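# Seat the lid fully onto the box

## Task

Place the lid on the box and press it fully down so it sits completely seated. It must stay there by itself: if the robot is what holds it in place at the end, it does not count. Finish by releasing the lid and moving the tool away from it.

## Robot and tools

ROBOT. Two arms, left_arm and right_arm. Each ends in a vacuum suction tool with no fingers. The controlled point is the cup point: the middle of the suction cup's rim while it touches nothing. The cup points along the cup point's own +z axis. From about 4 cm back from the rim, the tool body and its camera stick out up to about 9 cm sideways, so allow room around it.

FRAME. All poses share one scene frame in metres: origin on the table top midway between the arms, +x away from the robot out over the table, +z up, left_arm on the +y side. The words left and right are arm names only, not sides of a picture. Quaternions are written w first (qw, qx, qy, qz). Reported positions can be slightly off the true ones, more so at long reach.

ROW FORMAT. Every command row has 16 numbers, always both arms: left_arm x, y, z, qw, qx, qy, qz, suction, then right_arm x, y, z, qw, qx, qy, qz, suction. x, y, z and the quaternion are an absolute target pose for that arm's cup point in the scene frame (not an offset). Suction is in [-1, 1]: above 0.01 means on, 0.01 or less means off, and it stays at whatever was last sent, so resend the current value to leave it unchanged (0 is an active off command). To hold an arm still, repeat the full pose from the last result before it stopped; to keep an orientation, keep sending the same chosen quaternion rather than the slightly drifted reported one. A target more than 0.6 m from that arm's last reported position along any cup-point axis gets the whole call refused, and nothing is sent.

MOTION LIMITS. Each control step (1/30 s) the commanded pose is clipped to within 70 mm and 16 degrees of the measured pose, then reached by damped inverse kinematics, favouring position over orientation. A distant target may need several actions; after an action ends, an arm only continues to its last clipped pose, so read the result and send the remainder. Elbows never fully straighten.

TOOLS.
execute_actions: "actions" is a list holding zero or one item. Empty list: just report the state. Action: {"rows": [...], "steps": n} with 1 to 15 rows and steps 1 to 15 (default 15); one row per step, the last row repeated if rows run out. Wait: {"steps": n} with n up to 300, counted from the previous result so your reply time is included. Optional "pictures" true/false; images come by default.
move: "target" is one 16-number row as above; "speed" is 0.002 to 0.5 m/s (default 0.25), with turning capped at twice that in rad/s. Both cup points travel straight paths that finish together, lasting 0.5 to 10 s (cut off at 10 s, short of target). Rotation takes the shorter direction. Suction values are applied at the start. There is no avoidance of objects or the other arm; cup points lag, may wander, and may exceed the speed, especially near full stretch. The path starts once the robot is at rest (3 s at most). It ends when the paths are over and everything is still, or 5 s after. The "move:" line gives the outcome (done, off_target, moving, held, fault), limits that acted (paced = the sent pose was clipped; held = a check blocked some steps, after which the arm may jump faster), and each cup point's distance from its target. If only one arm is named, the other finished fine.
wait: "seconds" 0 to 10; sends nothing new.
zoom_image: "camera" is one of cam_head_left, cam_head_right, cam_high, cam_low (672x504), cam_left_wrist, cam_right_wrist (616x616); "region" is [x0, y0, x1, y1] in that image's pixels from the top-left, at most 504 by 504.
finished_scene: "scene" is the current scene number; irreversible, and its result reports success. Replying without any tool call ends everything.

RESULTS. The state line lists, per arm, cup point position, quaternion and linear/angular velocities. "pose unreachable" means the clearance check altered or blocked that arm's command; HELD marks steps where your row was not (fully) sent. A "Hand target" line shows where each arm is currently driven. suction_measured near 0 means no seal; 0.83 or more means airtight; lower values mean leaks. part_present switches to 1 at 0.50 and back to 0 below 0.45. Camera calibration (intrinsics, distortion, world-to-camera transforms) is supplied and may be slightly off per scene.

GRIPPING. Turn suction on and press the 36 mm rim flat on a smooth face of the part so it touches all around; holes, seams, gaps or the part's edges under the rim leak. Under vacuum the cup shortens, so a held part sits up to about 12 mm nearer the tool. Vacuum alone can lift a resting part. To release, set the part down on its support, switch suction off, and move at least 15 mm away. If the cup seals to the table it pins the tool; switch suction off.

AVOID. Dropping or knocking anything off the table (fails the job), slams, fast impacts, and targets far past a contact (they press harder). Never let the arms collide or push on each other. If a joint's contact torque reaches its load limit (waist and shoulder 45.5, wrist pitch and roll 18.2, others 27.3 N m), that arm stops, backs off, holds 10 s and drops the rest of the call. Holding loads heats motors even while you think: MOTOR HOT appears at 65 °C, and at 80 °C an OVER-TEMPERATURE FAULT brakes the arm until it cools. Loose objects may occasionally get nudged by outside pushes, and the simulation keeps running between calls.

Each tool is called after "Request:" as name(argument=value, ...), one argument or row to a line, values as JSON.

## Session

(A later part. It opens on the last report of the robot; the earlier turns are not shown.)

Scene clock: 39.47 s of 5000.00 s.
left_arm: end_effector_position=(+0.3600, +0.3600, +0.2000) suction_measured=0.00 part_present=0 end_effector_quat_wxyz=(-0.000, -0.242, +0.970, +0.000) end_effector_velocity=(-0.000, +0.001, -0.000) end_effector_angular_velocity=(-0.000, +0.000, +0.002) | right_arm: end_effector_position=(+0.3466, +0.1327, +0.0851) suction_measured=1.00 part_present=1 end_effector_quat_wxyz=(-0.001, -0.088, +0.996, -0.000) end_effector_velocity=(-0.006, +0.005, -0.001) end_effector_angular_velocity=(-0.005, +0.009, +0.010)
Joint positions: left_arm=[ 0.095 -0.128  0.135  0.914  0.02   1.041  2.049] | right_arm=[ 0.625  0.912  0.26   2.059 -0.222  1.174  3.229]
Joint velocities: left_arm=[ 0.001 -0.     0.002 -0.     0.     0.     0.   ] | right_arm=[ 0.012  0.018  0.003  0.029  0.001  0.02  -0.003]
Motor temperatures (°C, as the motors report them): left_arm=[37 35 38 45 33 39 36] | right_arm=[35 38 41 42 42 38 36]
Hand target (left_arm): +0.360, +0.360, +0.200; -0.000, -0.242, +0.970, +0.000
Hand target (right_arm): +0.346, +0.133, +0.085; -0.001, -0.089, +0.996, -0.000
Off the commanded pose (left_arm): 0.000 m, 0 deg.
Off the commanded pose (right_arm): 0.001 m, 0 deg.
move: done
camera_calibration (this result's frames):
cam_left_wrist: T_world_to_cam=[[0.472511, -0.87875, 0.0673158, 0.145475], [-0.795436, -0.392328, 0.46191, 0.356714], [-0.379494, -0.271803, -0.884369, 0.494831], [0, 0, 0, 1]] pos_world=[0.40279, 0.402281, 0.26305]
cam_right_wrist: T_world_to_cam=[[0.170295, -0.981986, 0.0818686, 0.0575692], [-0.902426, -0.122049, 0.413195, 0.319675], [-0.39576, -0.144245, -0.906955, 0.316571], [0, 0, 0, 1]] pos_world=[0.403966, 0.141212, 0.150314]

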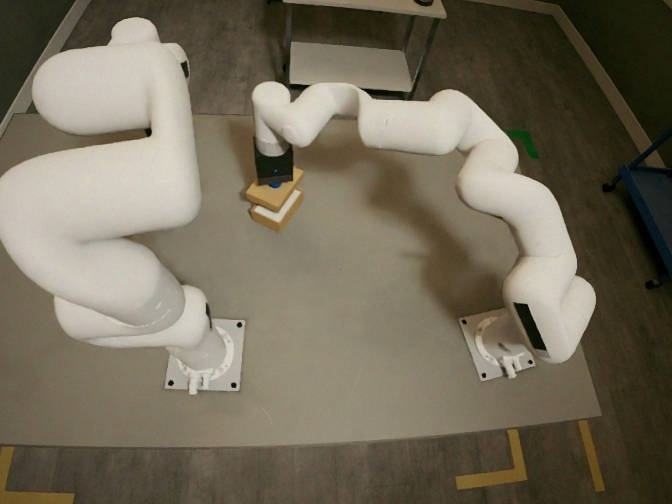

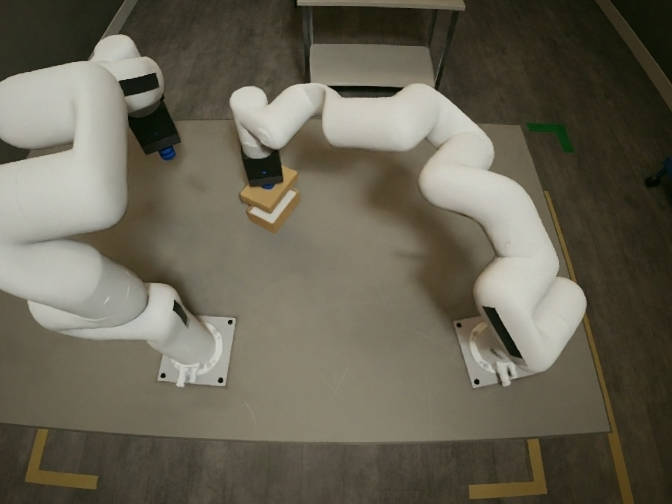

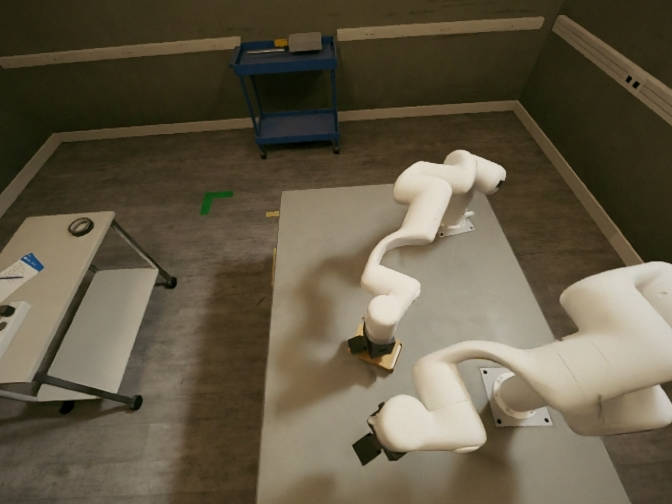

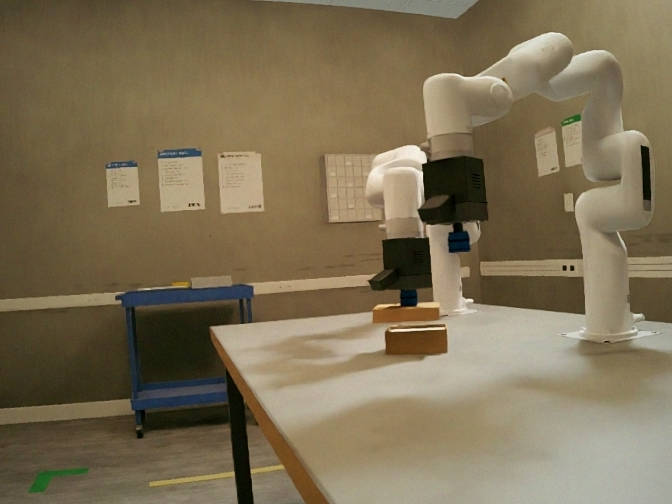

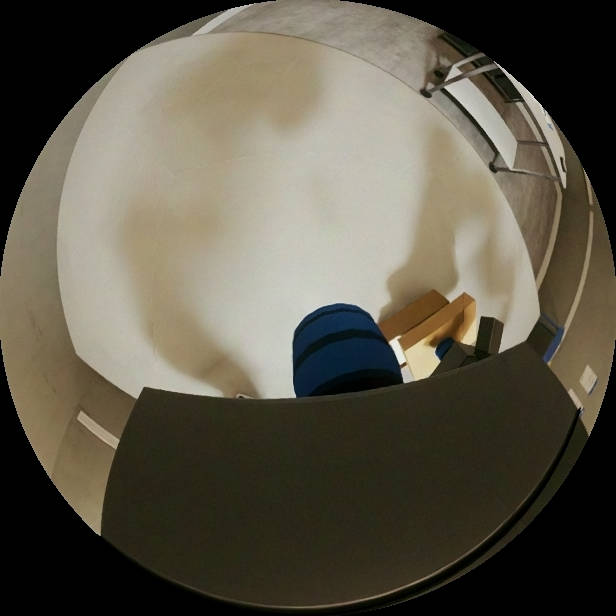

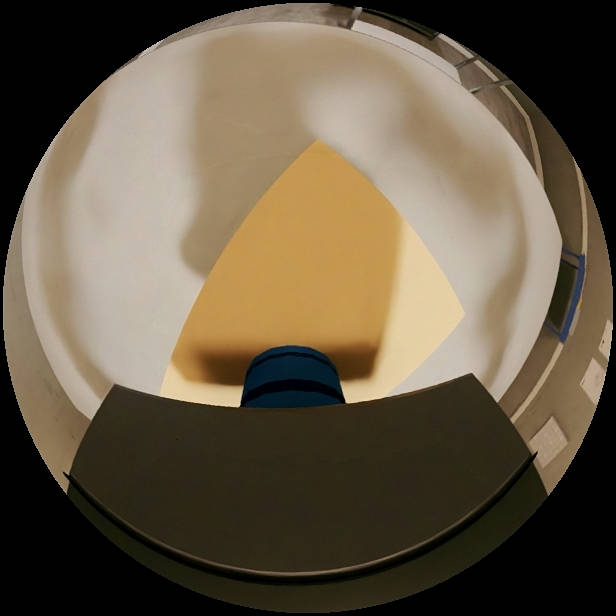

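Request:
move(
  target=[0.36,0.36,0.2,0,-0.242,0.970,0,0, 0.322,0.131,0.073,0,-0.0888,0.9959,0,1],
  speed=0.1,
)

Request:
zoom_image(
  camera="cam_low",
  region=[350, 280, 470, 370],
)

Request:
zoom_image(
  camera="cam_head_left",
  region=[220, 150, 330, 250],
)

Request:
zoom_image(
  camera="cam_high",
  region=[320, 300, 430, 400],
)

Scene clock: 51.70 s of 5000.00 s.
left_arm: end_effector_position=(+0.3600, +0.3600, +0.2000) suction_measured=0.00 part_present=0 end_effector_quat_wxyz=(+0.000, -0.242, +0.970, +0.000) end_effector_velocity=(-0.000, +0.000, +0.000) end_effector_angular_velocity=(-0.000, -0.000, +0.001) | right_arm: end_effector_position=(+0.3224, +0.1309, +0.0732) suction_measured=1.00 part_present=1 end_effector_quat_wxyz=(+0.000, -0.089, +0.996, -0.000) end_effector_velocity=(+0.000, +0.000, +0.000) end_effector_angular_velocity=(+0.005, -0.004, -0.003)
Joint positions: left_arm=[ 0.095 -0.128  0.135  0.914  0.02   1.041  2.049] | right_arm=[ 0.631  0.853  0.266  1.917 -0.225  1.093  3.269]
Joint velocities: left_arm=[ 0.001 -0.    -0.     0.    -0.    -0.    -0.   ] | right_arm=[-0.002 -0.006  0.    -0.011 -0.001 -0.012  0.004]
Motor temperatures (°C, as the motors report them): left_arm=[37 35 38 45 33 39 36] | right_arm=[35 40 41 43 42 38 36]
Hand target (left_arm): +0.360, +0.360, +0.200; -0.000, -0.242, +0.970, +0.000
Hand target (right_arm): +0.322, +0.131, +0.073; +0.000, -0.089, +0.996, -0.000
Off the commanded pose (left_arm): 0.000 m, 0 deg.
Off the commanded pose (right_arm): 0.000 m, 0 deg.
After step 90, 8.43 s passed at rest.
move: done
camera_calibration (this result's frames):
cam_left_wrist: T_world_to_cam=[[0.472511, -0.87875, 0.0673199, 0.145473], [-0.795436, -0.392326, 0.46191, 0.356713], [-0.379492, -0.271806, -0.884368, 0.494831], [0, 0, 0, 1]] pos_world=[0.402789, 0.402281, 0.26305]
cam_right_wrist: T_world_to_cam=[[0.171087, -0.98186, 0.0817302, 0.0606589], [-0.902913, -0.123049, 0.411834, 0.302945], [-0.394307, -0.144255, -0.907586, 0.295484], [0, 0, 0, 1]] pos_world=[0.379667, 0.139461, 0.138456]

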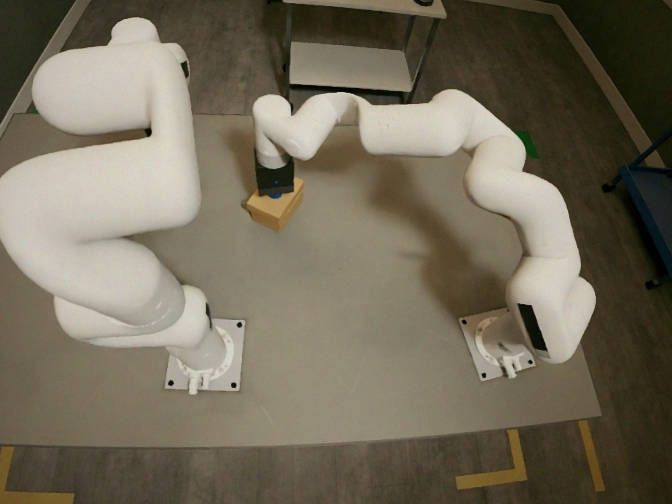

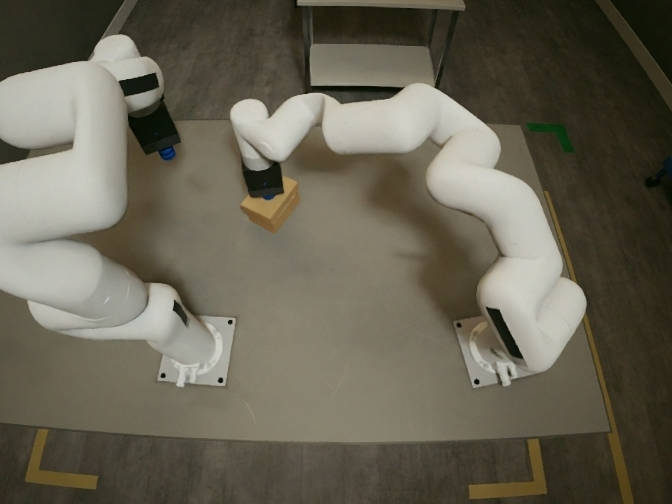

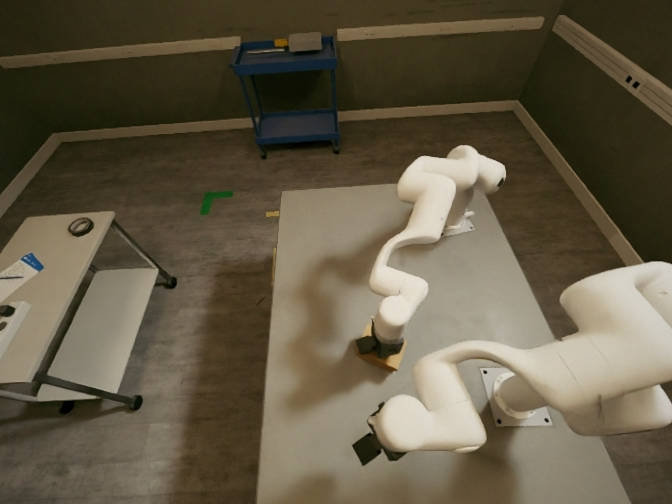

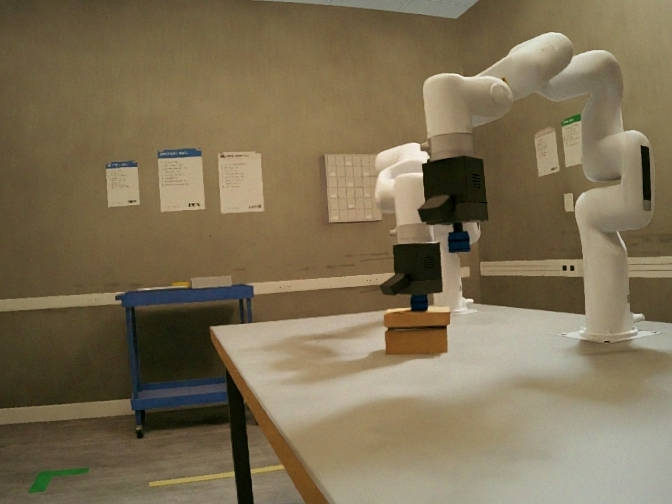

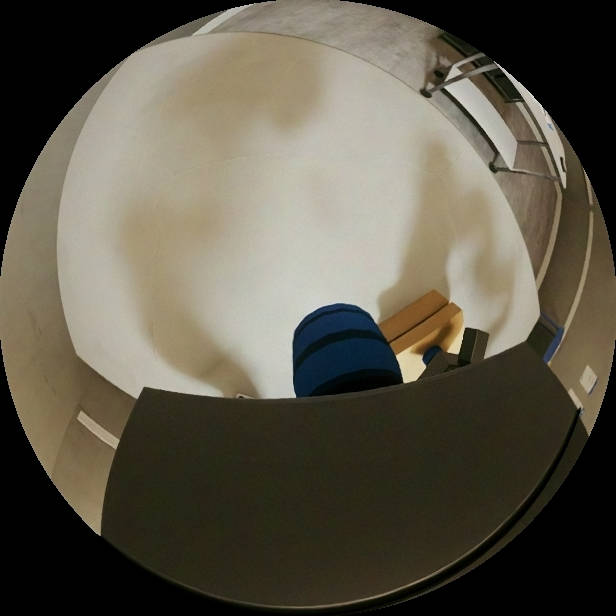

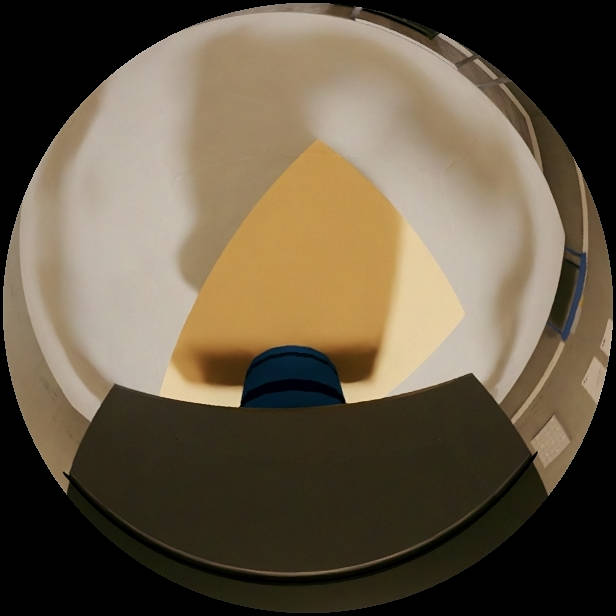

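Region (350, 280, 470, 370) of cam_low's 672x504 image, scaled by 4.200, with more detail than that image has; it fills the top 378 rows of this view, and the rest is white.

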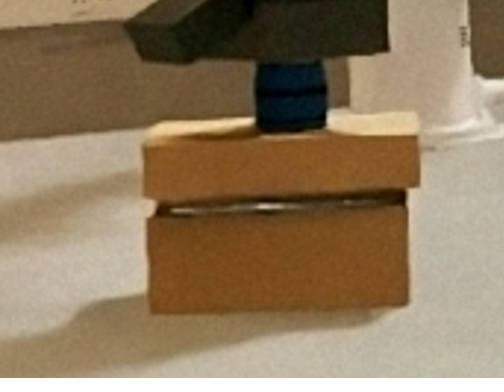

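Region (220, 150, 330, 250) of cam_head_left's 672x504 image, scaled by 4.582, with more detail than that image has; it fills the top 458 rows of this view, and the rest is white.

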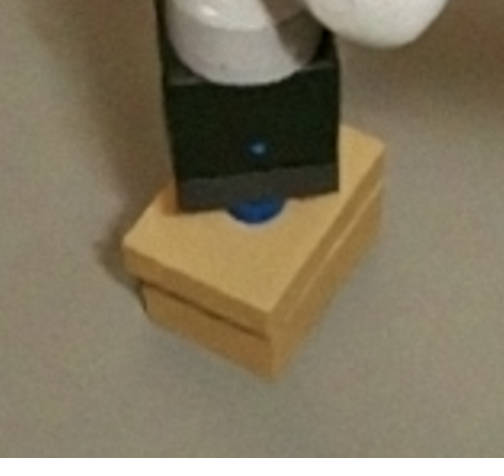

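Region (320, 300, 430, 400) of cam_high's 672x504 image, scaled by 4.582, with more detail than that image has; it fills the top 458 rows of this view, and the rest is white.

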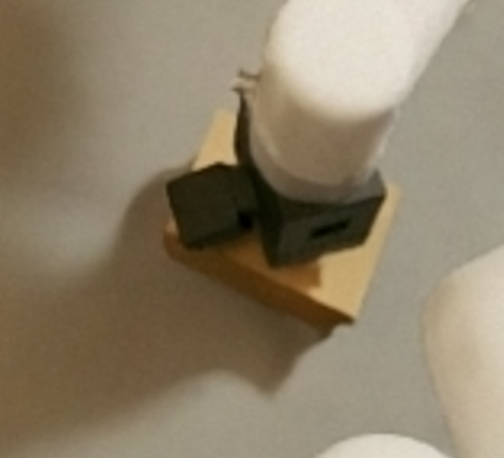

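Request:
move(
  target=[0.36,0.36,0.2,0,-0.242,0.970,0,0, 0.322,0.1272,0.070,0,-0.0888,0.9959,0,1],
  speed=0.05,
)

Request:
move(
  target=[0.36,0.36,0.2,0,-0.242,0.970,0,0, 0.322,0.1272,0.046,0,-0.0888,0.9959,0,1],
  speed=0.02,
)

Request:
zoom_image(
  camera="cam_low",
  region=[350, 280, 470, 370],
)

Request:
zoom_image(
  camera="cam_head_left",
  region=[220, 150, 330, 250],
)

Scene clock: 57.53 s of 5000.00 s.
left_arm: end_effector_position=(+0.3600, +0.3600, +0.2000) suction_measured=0.00 part_present=0 end_effector_quat_wxyz=(-0.000, -0.242, +0.970, -0.000) end_effector_velocity=(-0.000, -0.000, -0.000) end_effector_angular_velocity=(+0.000, +0.000, -0.000) | right_arm: end_effector_position=(+0.3220, +0.1273, +0.0700) suction_measured=1.00 part_present=1 end_effector_quat_wxyz=(+0.000, -0.089, +0.996, -0.000) end_effector_velocity=(-0.001, +0.001, -0.000) end_effector_angular_velocity=(+0.003, -0.000, +0.002)
Joint positions: left_arm=[ 0.095 -0.128  0.135  0.914  0.02   1.041  2.049] | right_arm=[ 0.625  0.843  0.267  1.89  -0.225  1.076  3.267]
Joint velocities: left_arm=[-0.001  0.    -0.    -0.     0.     0.    -0.   ] | right_arm=[-0.    -0.002  0.002 -0.005  0.    -0.006 -0.   ]
Motor temperatures (°C, as the motors report them): left_arm=[37 35 38 45 33 39 36] | right_arm=[35 40 41 43 42 38 36]
Hand target (left_arm): +0.360, +0.360, +0.200; -0.000, -0.242, +0.970, +0.000
Hand target (right_arm): +0.322, +0.127, +0.070; +0.000, -0.089, +0.996, -0.000
Off the commanded pose (left_arm): 0.000 m, 0 deg.
Off the commanded pose (right_arm): 0.000 m, 0 deg.
After step 90, 2.13 s passed at rest.
move: done
camera_calibration (this result's frames):
cam_left_wrist: T_world_to_cam=[[0.472511, -0.87875, 0.0673198, 0.145473], [-0.795436, -0.392326, 0.461911, 0.356713], [-0.379493, -0.271806, -0.884368, 0.494831], [0, 0, 0, 1]] pos_world=[0.402789, 0.40228, 0.26305]
cam_right_wrist: T_world_to_cam=[[0.171517, -0.981803, 0.0815161, 0.0572524], [-0.902761, -0.123499, 0.412032, 0.303473], [-0.394467, -0.14426, -0.907516, 0.292006], [0, 0, 0, 1]] pos_world=[0.379331, 0.135814, 0.135292]

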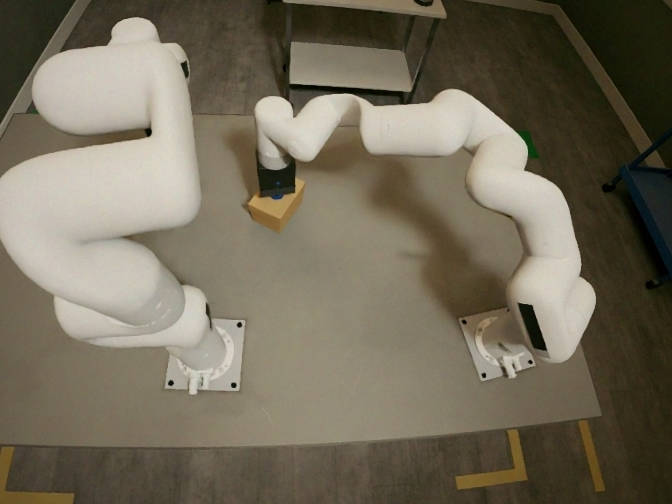

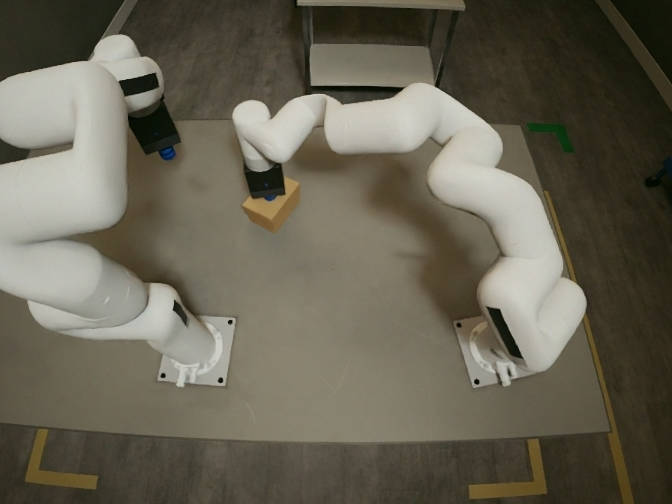

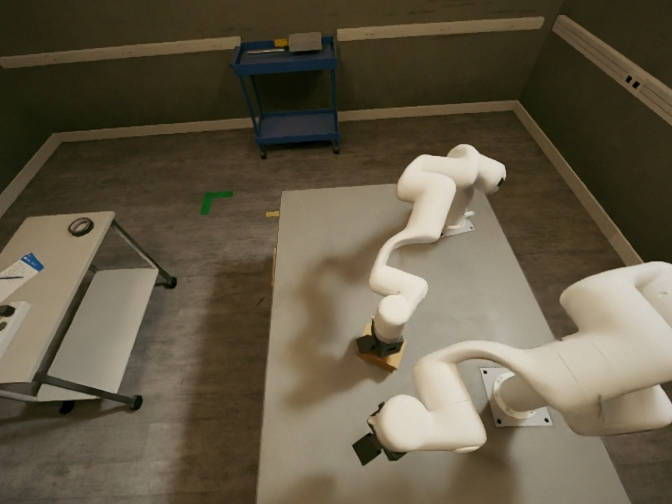

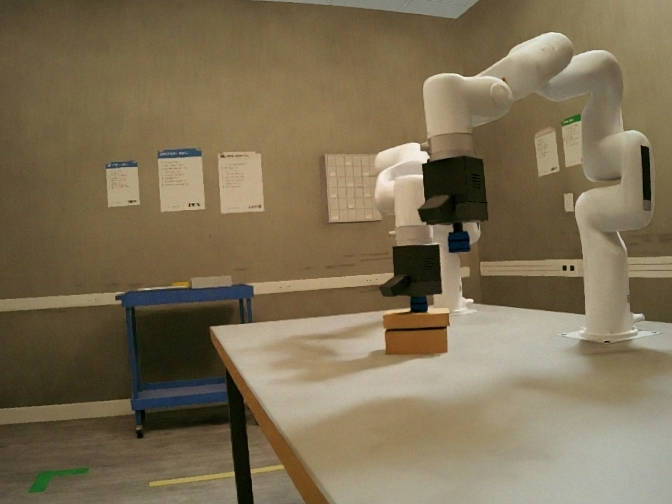

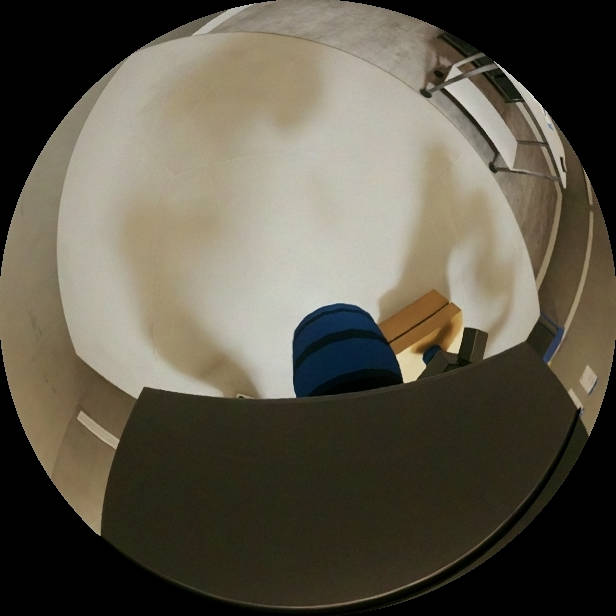

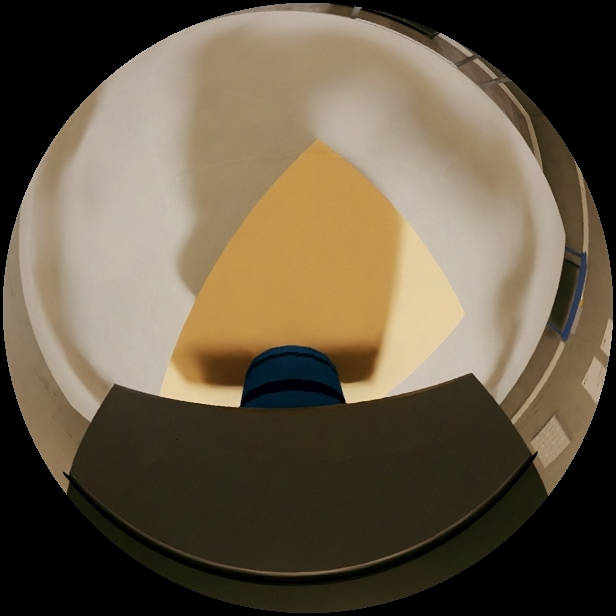

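Scene clock: 58.97 s of 5000.00 s.
left_arm: end_effector_position=(+0.3600, +0.3600, +0.2000) suction_measured=0.00 part_present=0 end_effector_quat_wxyz=(+0.000, -0.242, +0.970, -0.000) end_effector_velocity=(+0.000, +0.000, +0.000) end_effector_angular_velocity=(+0.000, -0.001, -0.000) | right_arm: end_effector_position=(+0.3256, +0.1322, +0.0601) suction_measured=1.00 part_present=1 end_effector_quat_wxyz=(+0.008, -0.088, +0.996, +0.009) end_effector_velocity=(+0.001, +0.000, -0.000) end_effector_angular_velocity=(+0.002, -0.003, -0.000)
Joint positions: left_arm=[ 0.095 -0.128  0.135  0.914  0.02   1.041  2.049] | right_arm=[ 0.627  0.858  0.262  1.882 -0.233  1.029  3.272]
Joint velocities: left_arm=[ 0.  0. -0.  0. -0. -0.  0.] | right_arm=[ 0.003  0.    -0.006  0.     0.003 -0.004 -0.002]
Motor temperatures (°C, as the motors report them): left_arm=[37 35 38 45 33 39 36] | right_arm=[35 40 41 43 42 38 36]
Hand target (left_arm): +0.360, +0.360, +0.200; -0.000, -0.242, +0.970, -0.000
Hand target (right_arm): +0.322, +0.127, +0.046; +0.000, -0.089, +0.996, -0.000
Off the commanded pose (left_arm): 0.000 m, 0 deg.
Off the commanded pose (right_arm): 0.015 m, 1 deg.
move: off_target (right_arm)
camera_calibration (this result's frames):
cam_left_wrist: T_world_to_cam=[[0.472511, -0.87875, 0.0673199, 0.145473], [-0.795436, -0.392326, 0.461911, 0.356713], [-0.379492, -0.271806, -0.884368, 0.494831], [0, 0, 0, 1]] pos_world=[0.402789, 0.402281, 0.26305]
cam_right_wrist: T_world_to_cam=[[0.169838, -0.983287, 0.0655904, 0.0639621], [-0.908843, -0.130553, 0.396182, 0.315282], [-0.380998, -0.126898, -0.915826, 0.278959], [0, 0, 0, 1]] pos_world=[0.381962, 0.139453, 0.126374]

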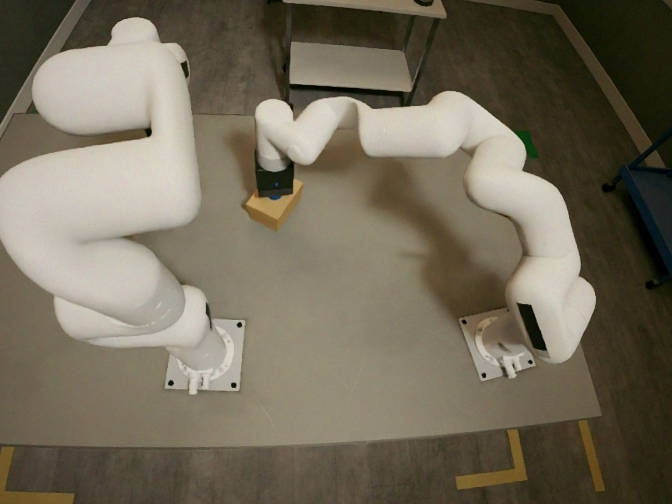

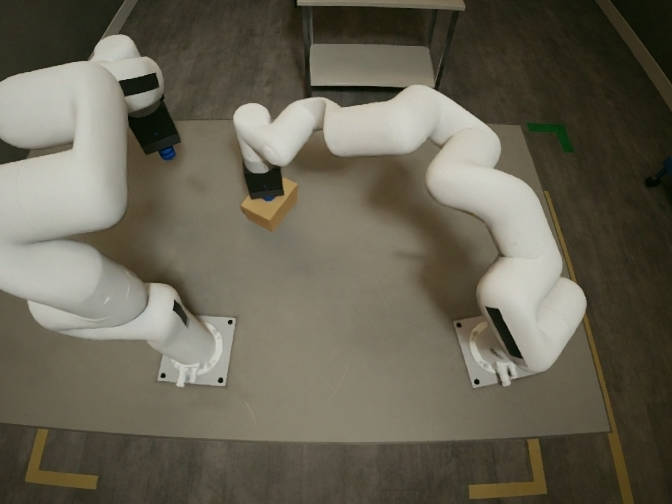

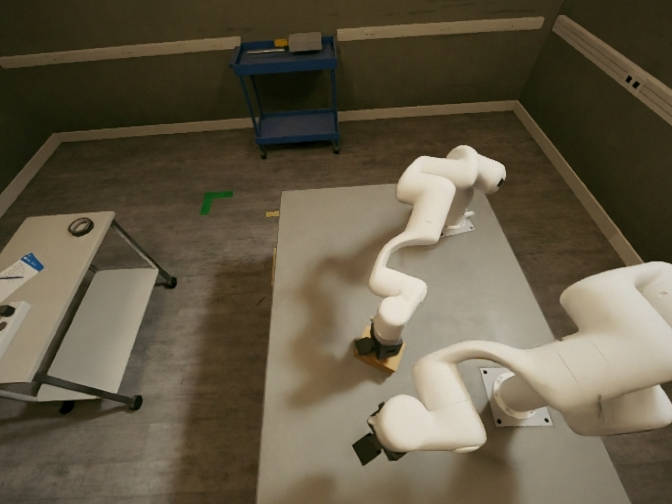

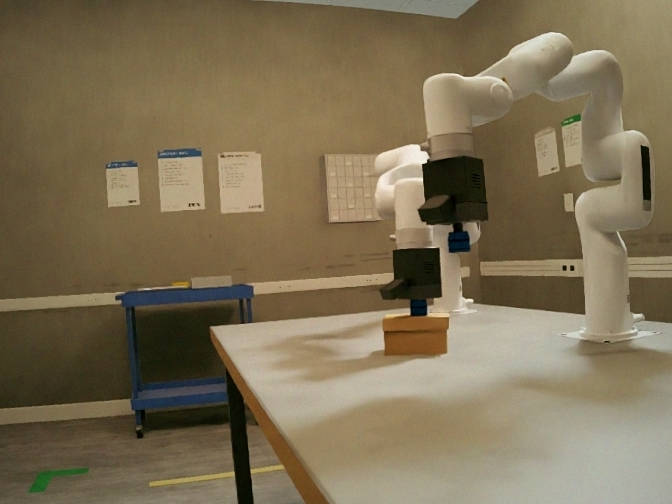

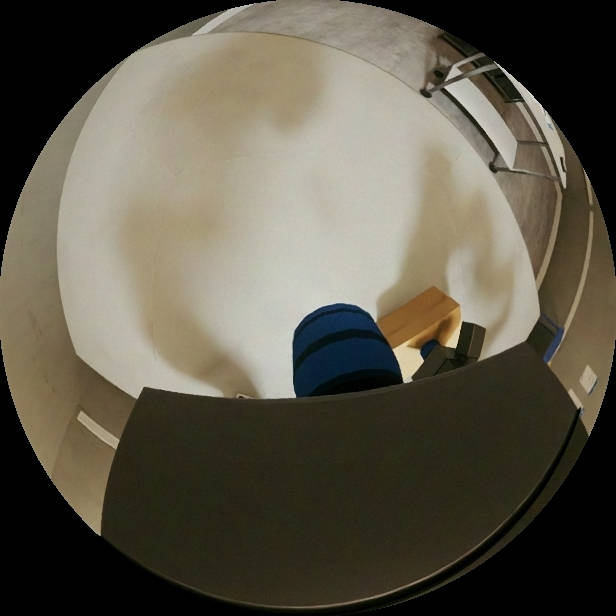

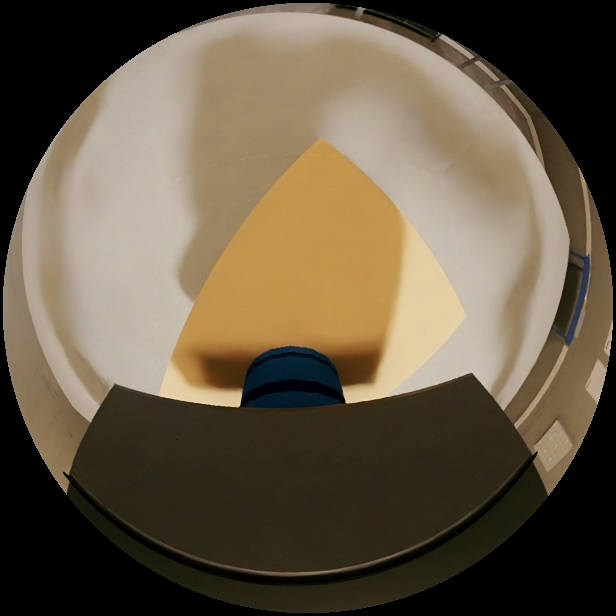

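Region (350, 280, 470, 370) of cam_low's 672x504 image, scaled by 4.200, with more detail than that image has; it fills the top 378 rows of this view, and the rest is white.

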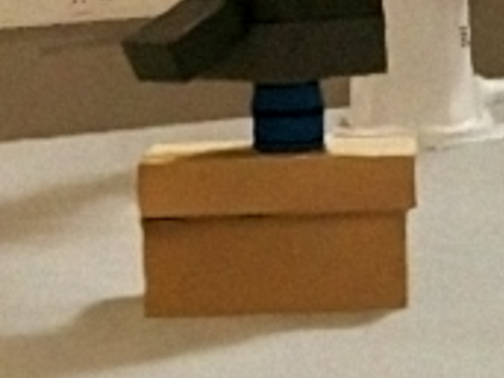

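Region (220, 150, 330, 250) of cam_head_left's 672x504 image, scaled by 4.582, with more detail than that image has; it fills the top 458 rows of this view, and the rest is white.

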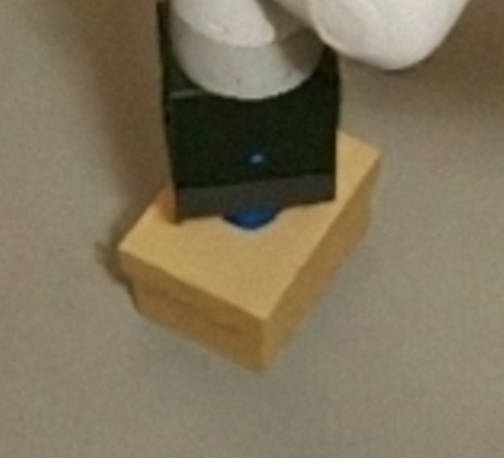

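Request:
move(
  target=[0.152,0.232,0.09,0,0.3985,0.917,0,0, 0.3256,0.1322,0.071,0,-0.0888,0.9959,0,1],
  speed=0.15,
)

Request:
zoom_image(
  camera="cam_low",
  region=[350, 280, 470, 370],
)

Request:
zoom_image(
  camera="cam_head_right",
  region=[215, 150, 325, 250],
)

Scene clock: 70.20 s of 5000.00 s.
left_arm: end_effector_position=(+0.1516, +0.2324, +0.0908) suction_measured=0.00 part_present=0 end_effector_quat_wxyz=(-0.000, +0.398, +0.917, +0.000) end_effector_velocity=(-0.001, -0.001, -0.000) end_effector_angular_velocity=(+0.000, -0.001, -0.007) | right_arm: end_effector_position=(+0.3256, +0.1322, +0.0710) suction_measured=1.00 part_present=1 end_effector_quat_wxyz=(-0.000, -0.089, +0.996, +0.000) end_effector_velocity=(+0.001, -0.001, -0.000) end_effector_angular_velocity=(-0.001, -0.001, -0.001)
Joint positions: left_arm=[-0.241 -0.809  0.093  0.073  0.087  0.882  2.905] | right_arm=[ 0.634  0.867  0.261  1.937 -0.223  1.097  3.262]
Joint velocities: left_arm=[-0.003 -0.008 -0.001 -0.005 -0.     0.002  0.003] | right_arm=[-0.     0.    -0.002  0.    -0.     0.    -0.001]
Motor temperatures (°C, as the motors report them): left_arm=[37 35 38 45 33 39 36] | right_arm=[35 39 41 41 42 38 36]
Hand target (left_arm): +0.151, +0.232, +0.091; -0.000, +0.398, +0.917, +0.000
Hand target (right_arm): +0.326, +0.132, +0.071; -0.000, -0.089, +0.996, +0.000
Off the commanded pose (left_arm): 0.001 m, 0 deg.
Off the commanded pose (right_arm): 0.000 m, 0 deg.
After step 90, 3.50 s passed at rest.
move: done
camera_calibration (this result's frames):
cam_left_wrist: T_world_to_cam=[[-0.725573, -0.684835, 0.0674151, 0.27575], [-0.58556, 0.665899, 0.462274, -0.0864029], [-0.361473, 0.295938, -0.884171, 0.149786], [0, 0, 0, 1]] pos_world=[0.203626, 0.202052, 0.153789]
cam_right_wrist: T_world_to_cam=[[0.171685, -0.981784, 0.0813883, 0.0613704], [-0.902696, -0.123692, 0.412116, 0.306914], [-0.394542, -0.144223, -0.907489, 0.294986], [0, 0, 0, 1]] pos_world=[0.382898, 0.140759, 0.136217]

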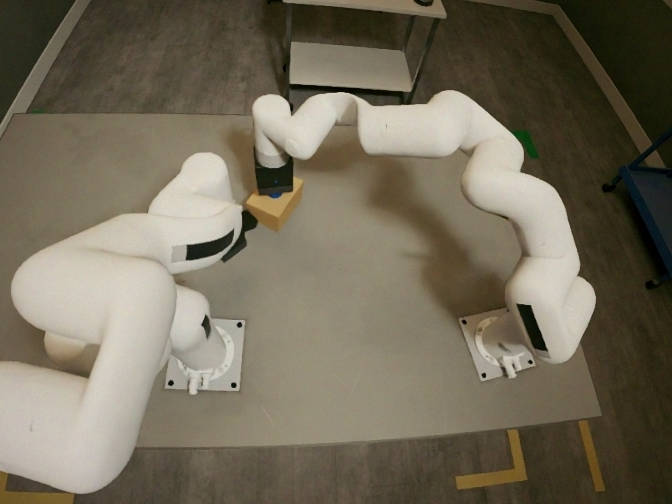

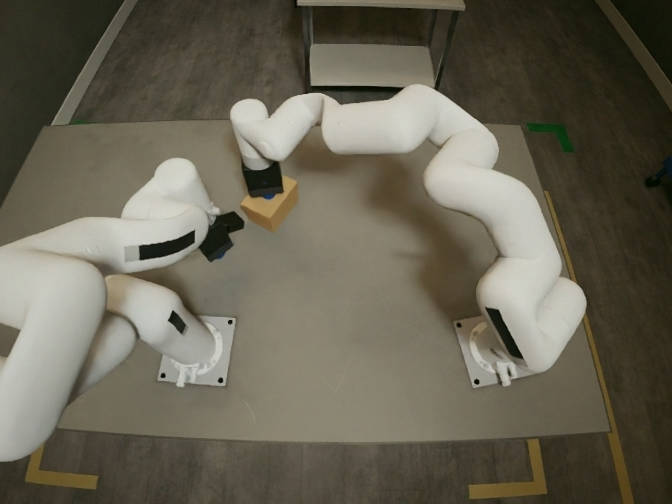

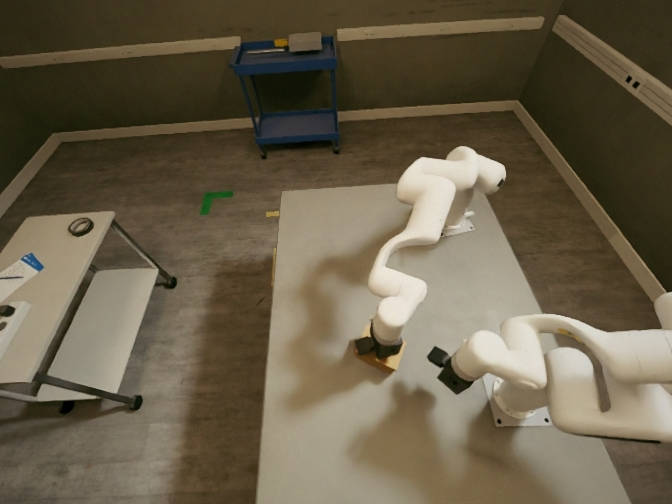

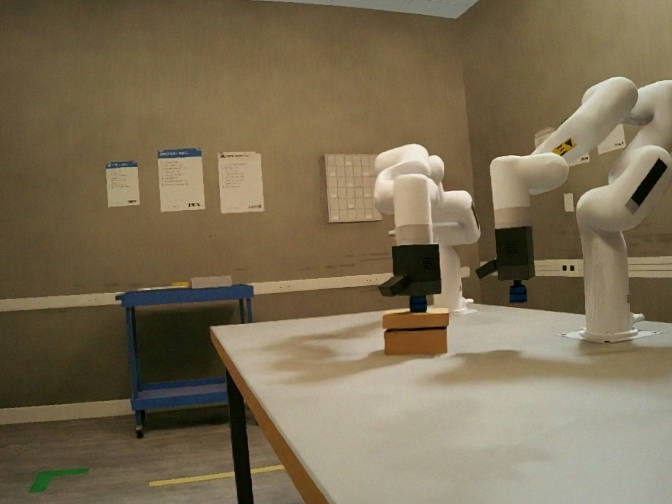

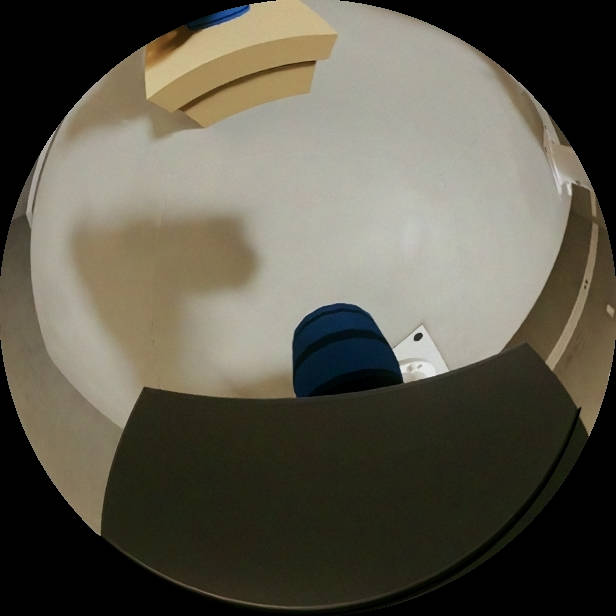

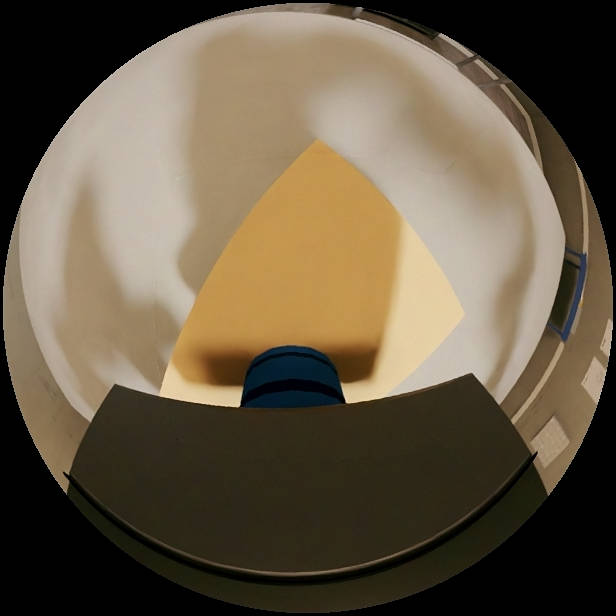

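Region (350, 280, 470, 370) of cam_low's 672x504 image, scaled by 4.200, with more detail than that image has; it fills the top 378 rows of this view, and the rest is white.

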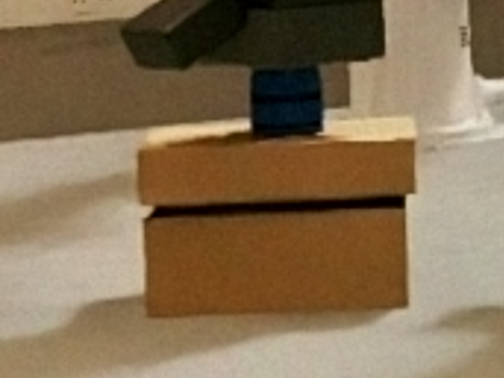

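Region (215, 150, 325, 250) of cam_head_right's 672x504 image, scaled by 4.582, with more detail than that image has; it fills the top 458 rows of this view, and the rest is white.

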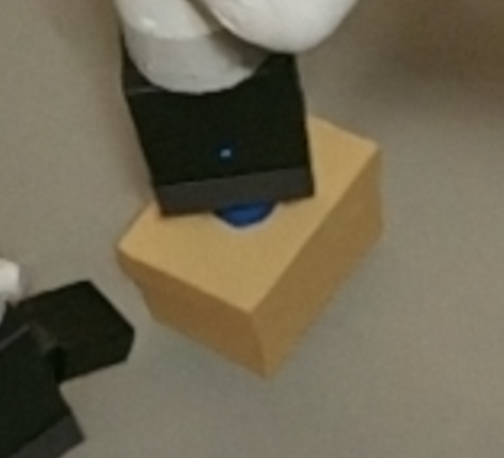

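Request:
zoom_image(
  camera="cam_left_wrist",
  region=[130, 0, 350, 140],
)

Region (130, 0, 350, 140) of cam_left_wrist's 616x616 image, scaled by 2.291, with more detail than that image has; it fills the top 321 rows of this view, and the rest is white.

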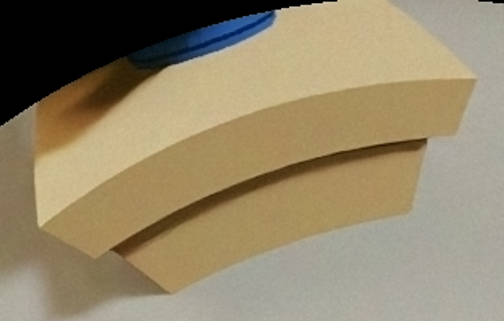

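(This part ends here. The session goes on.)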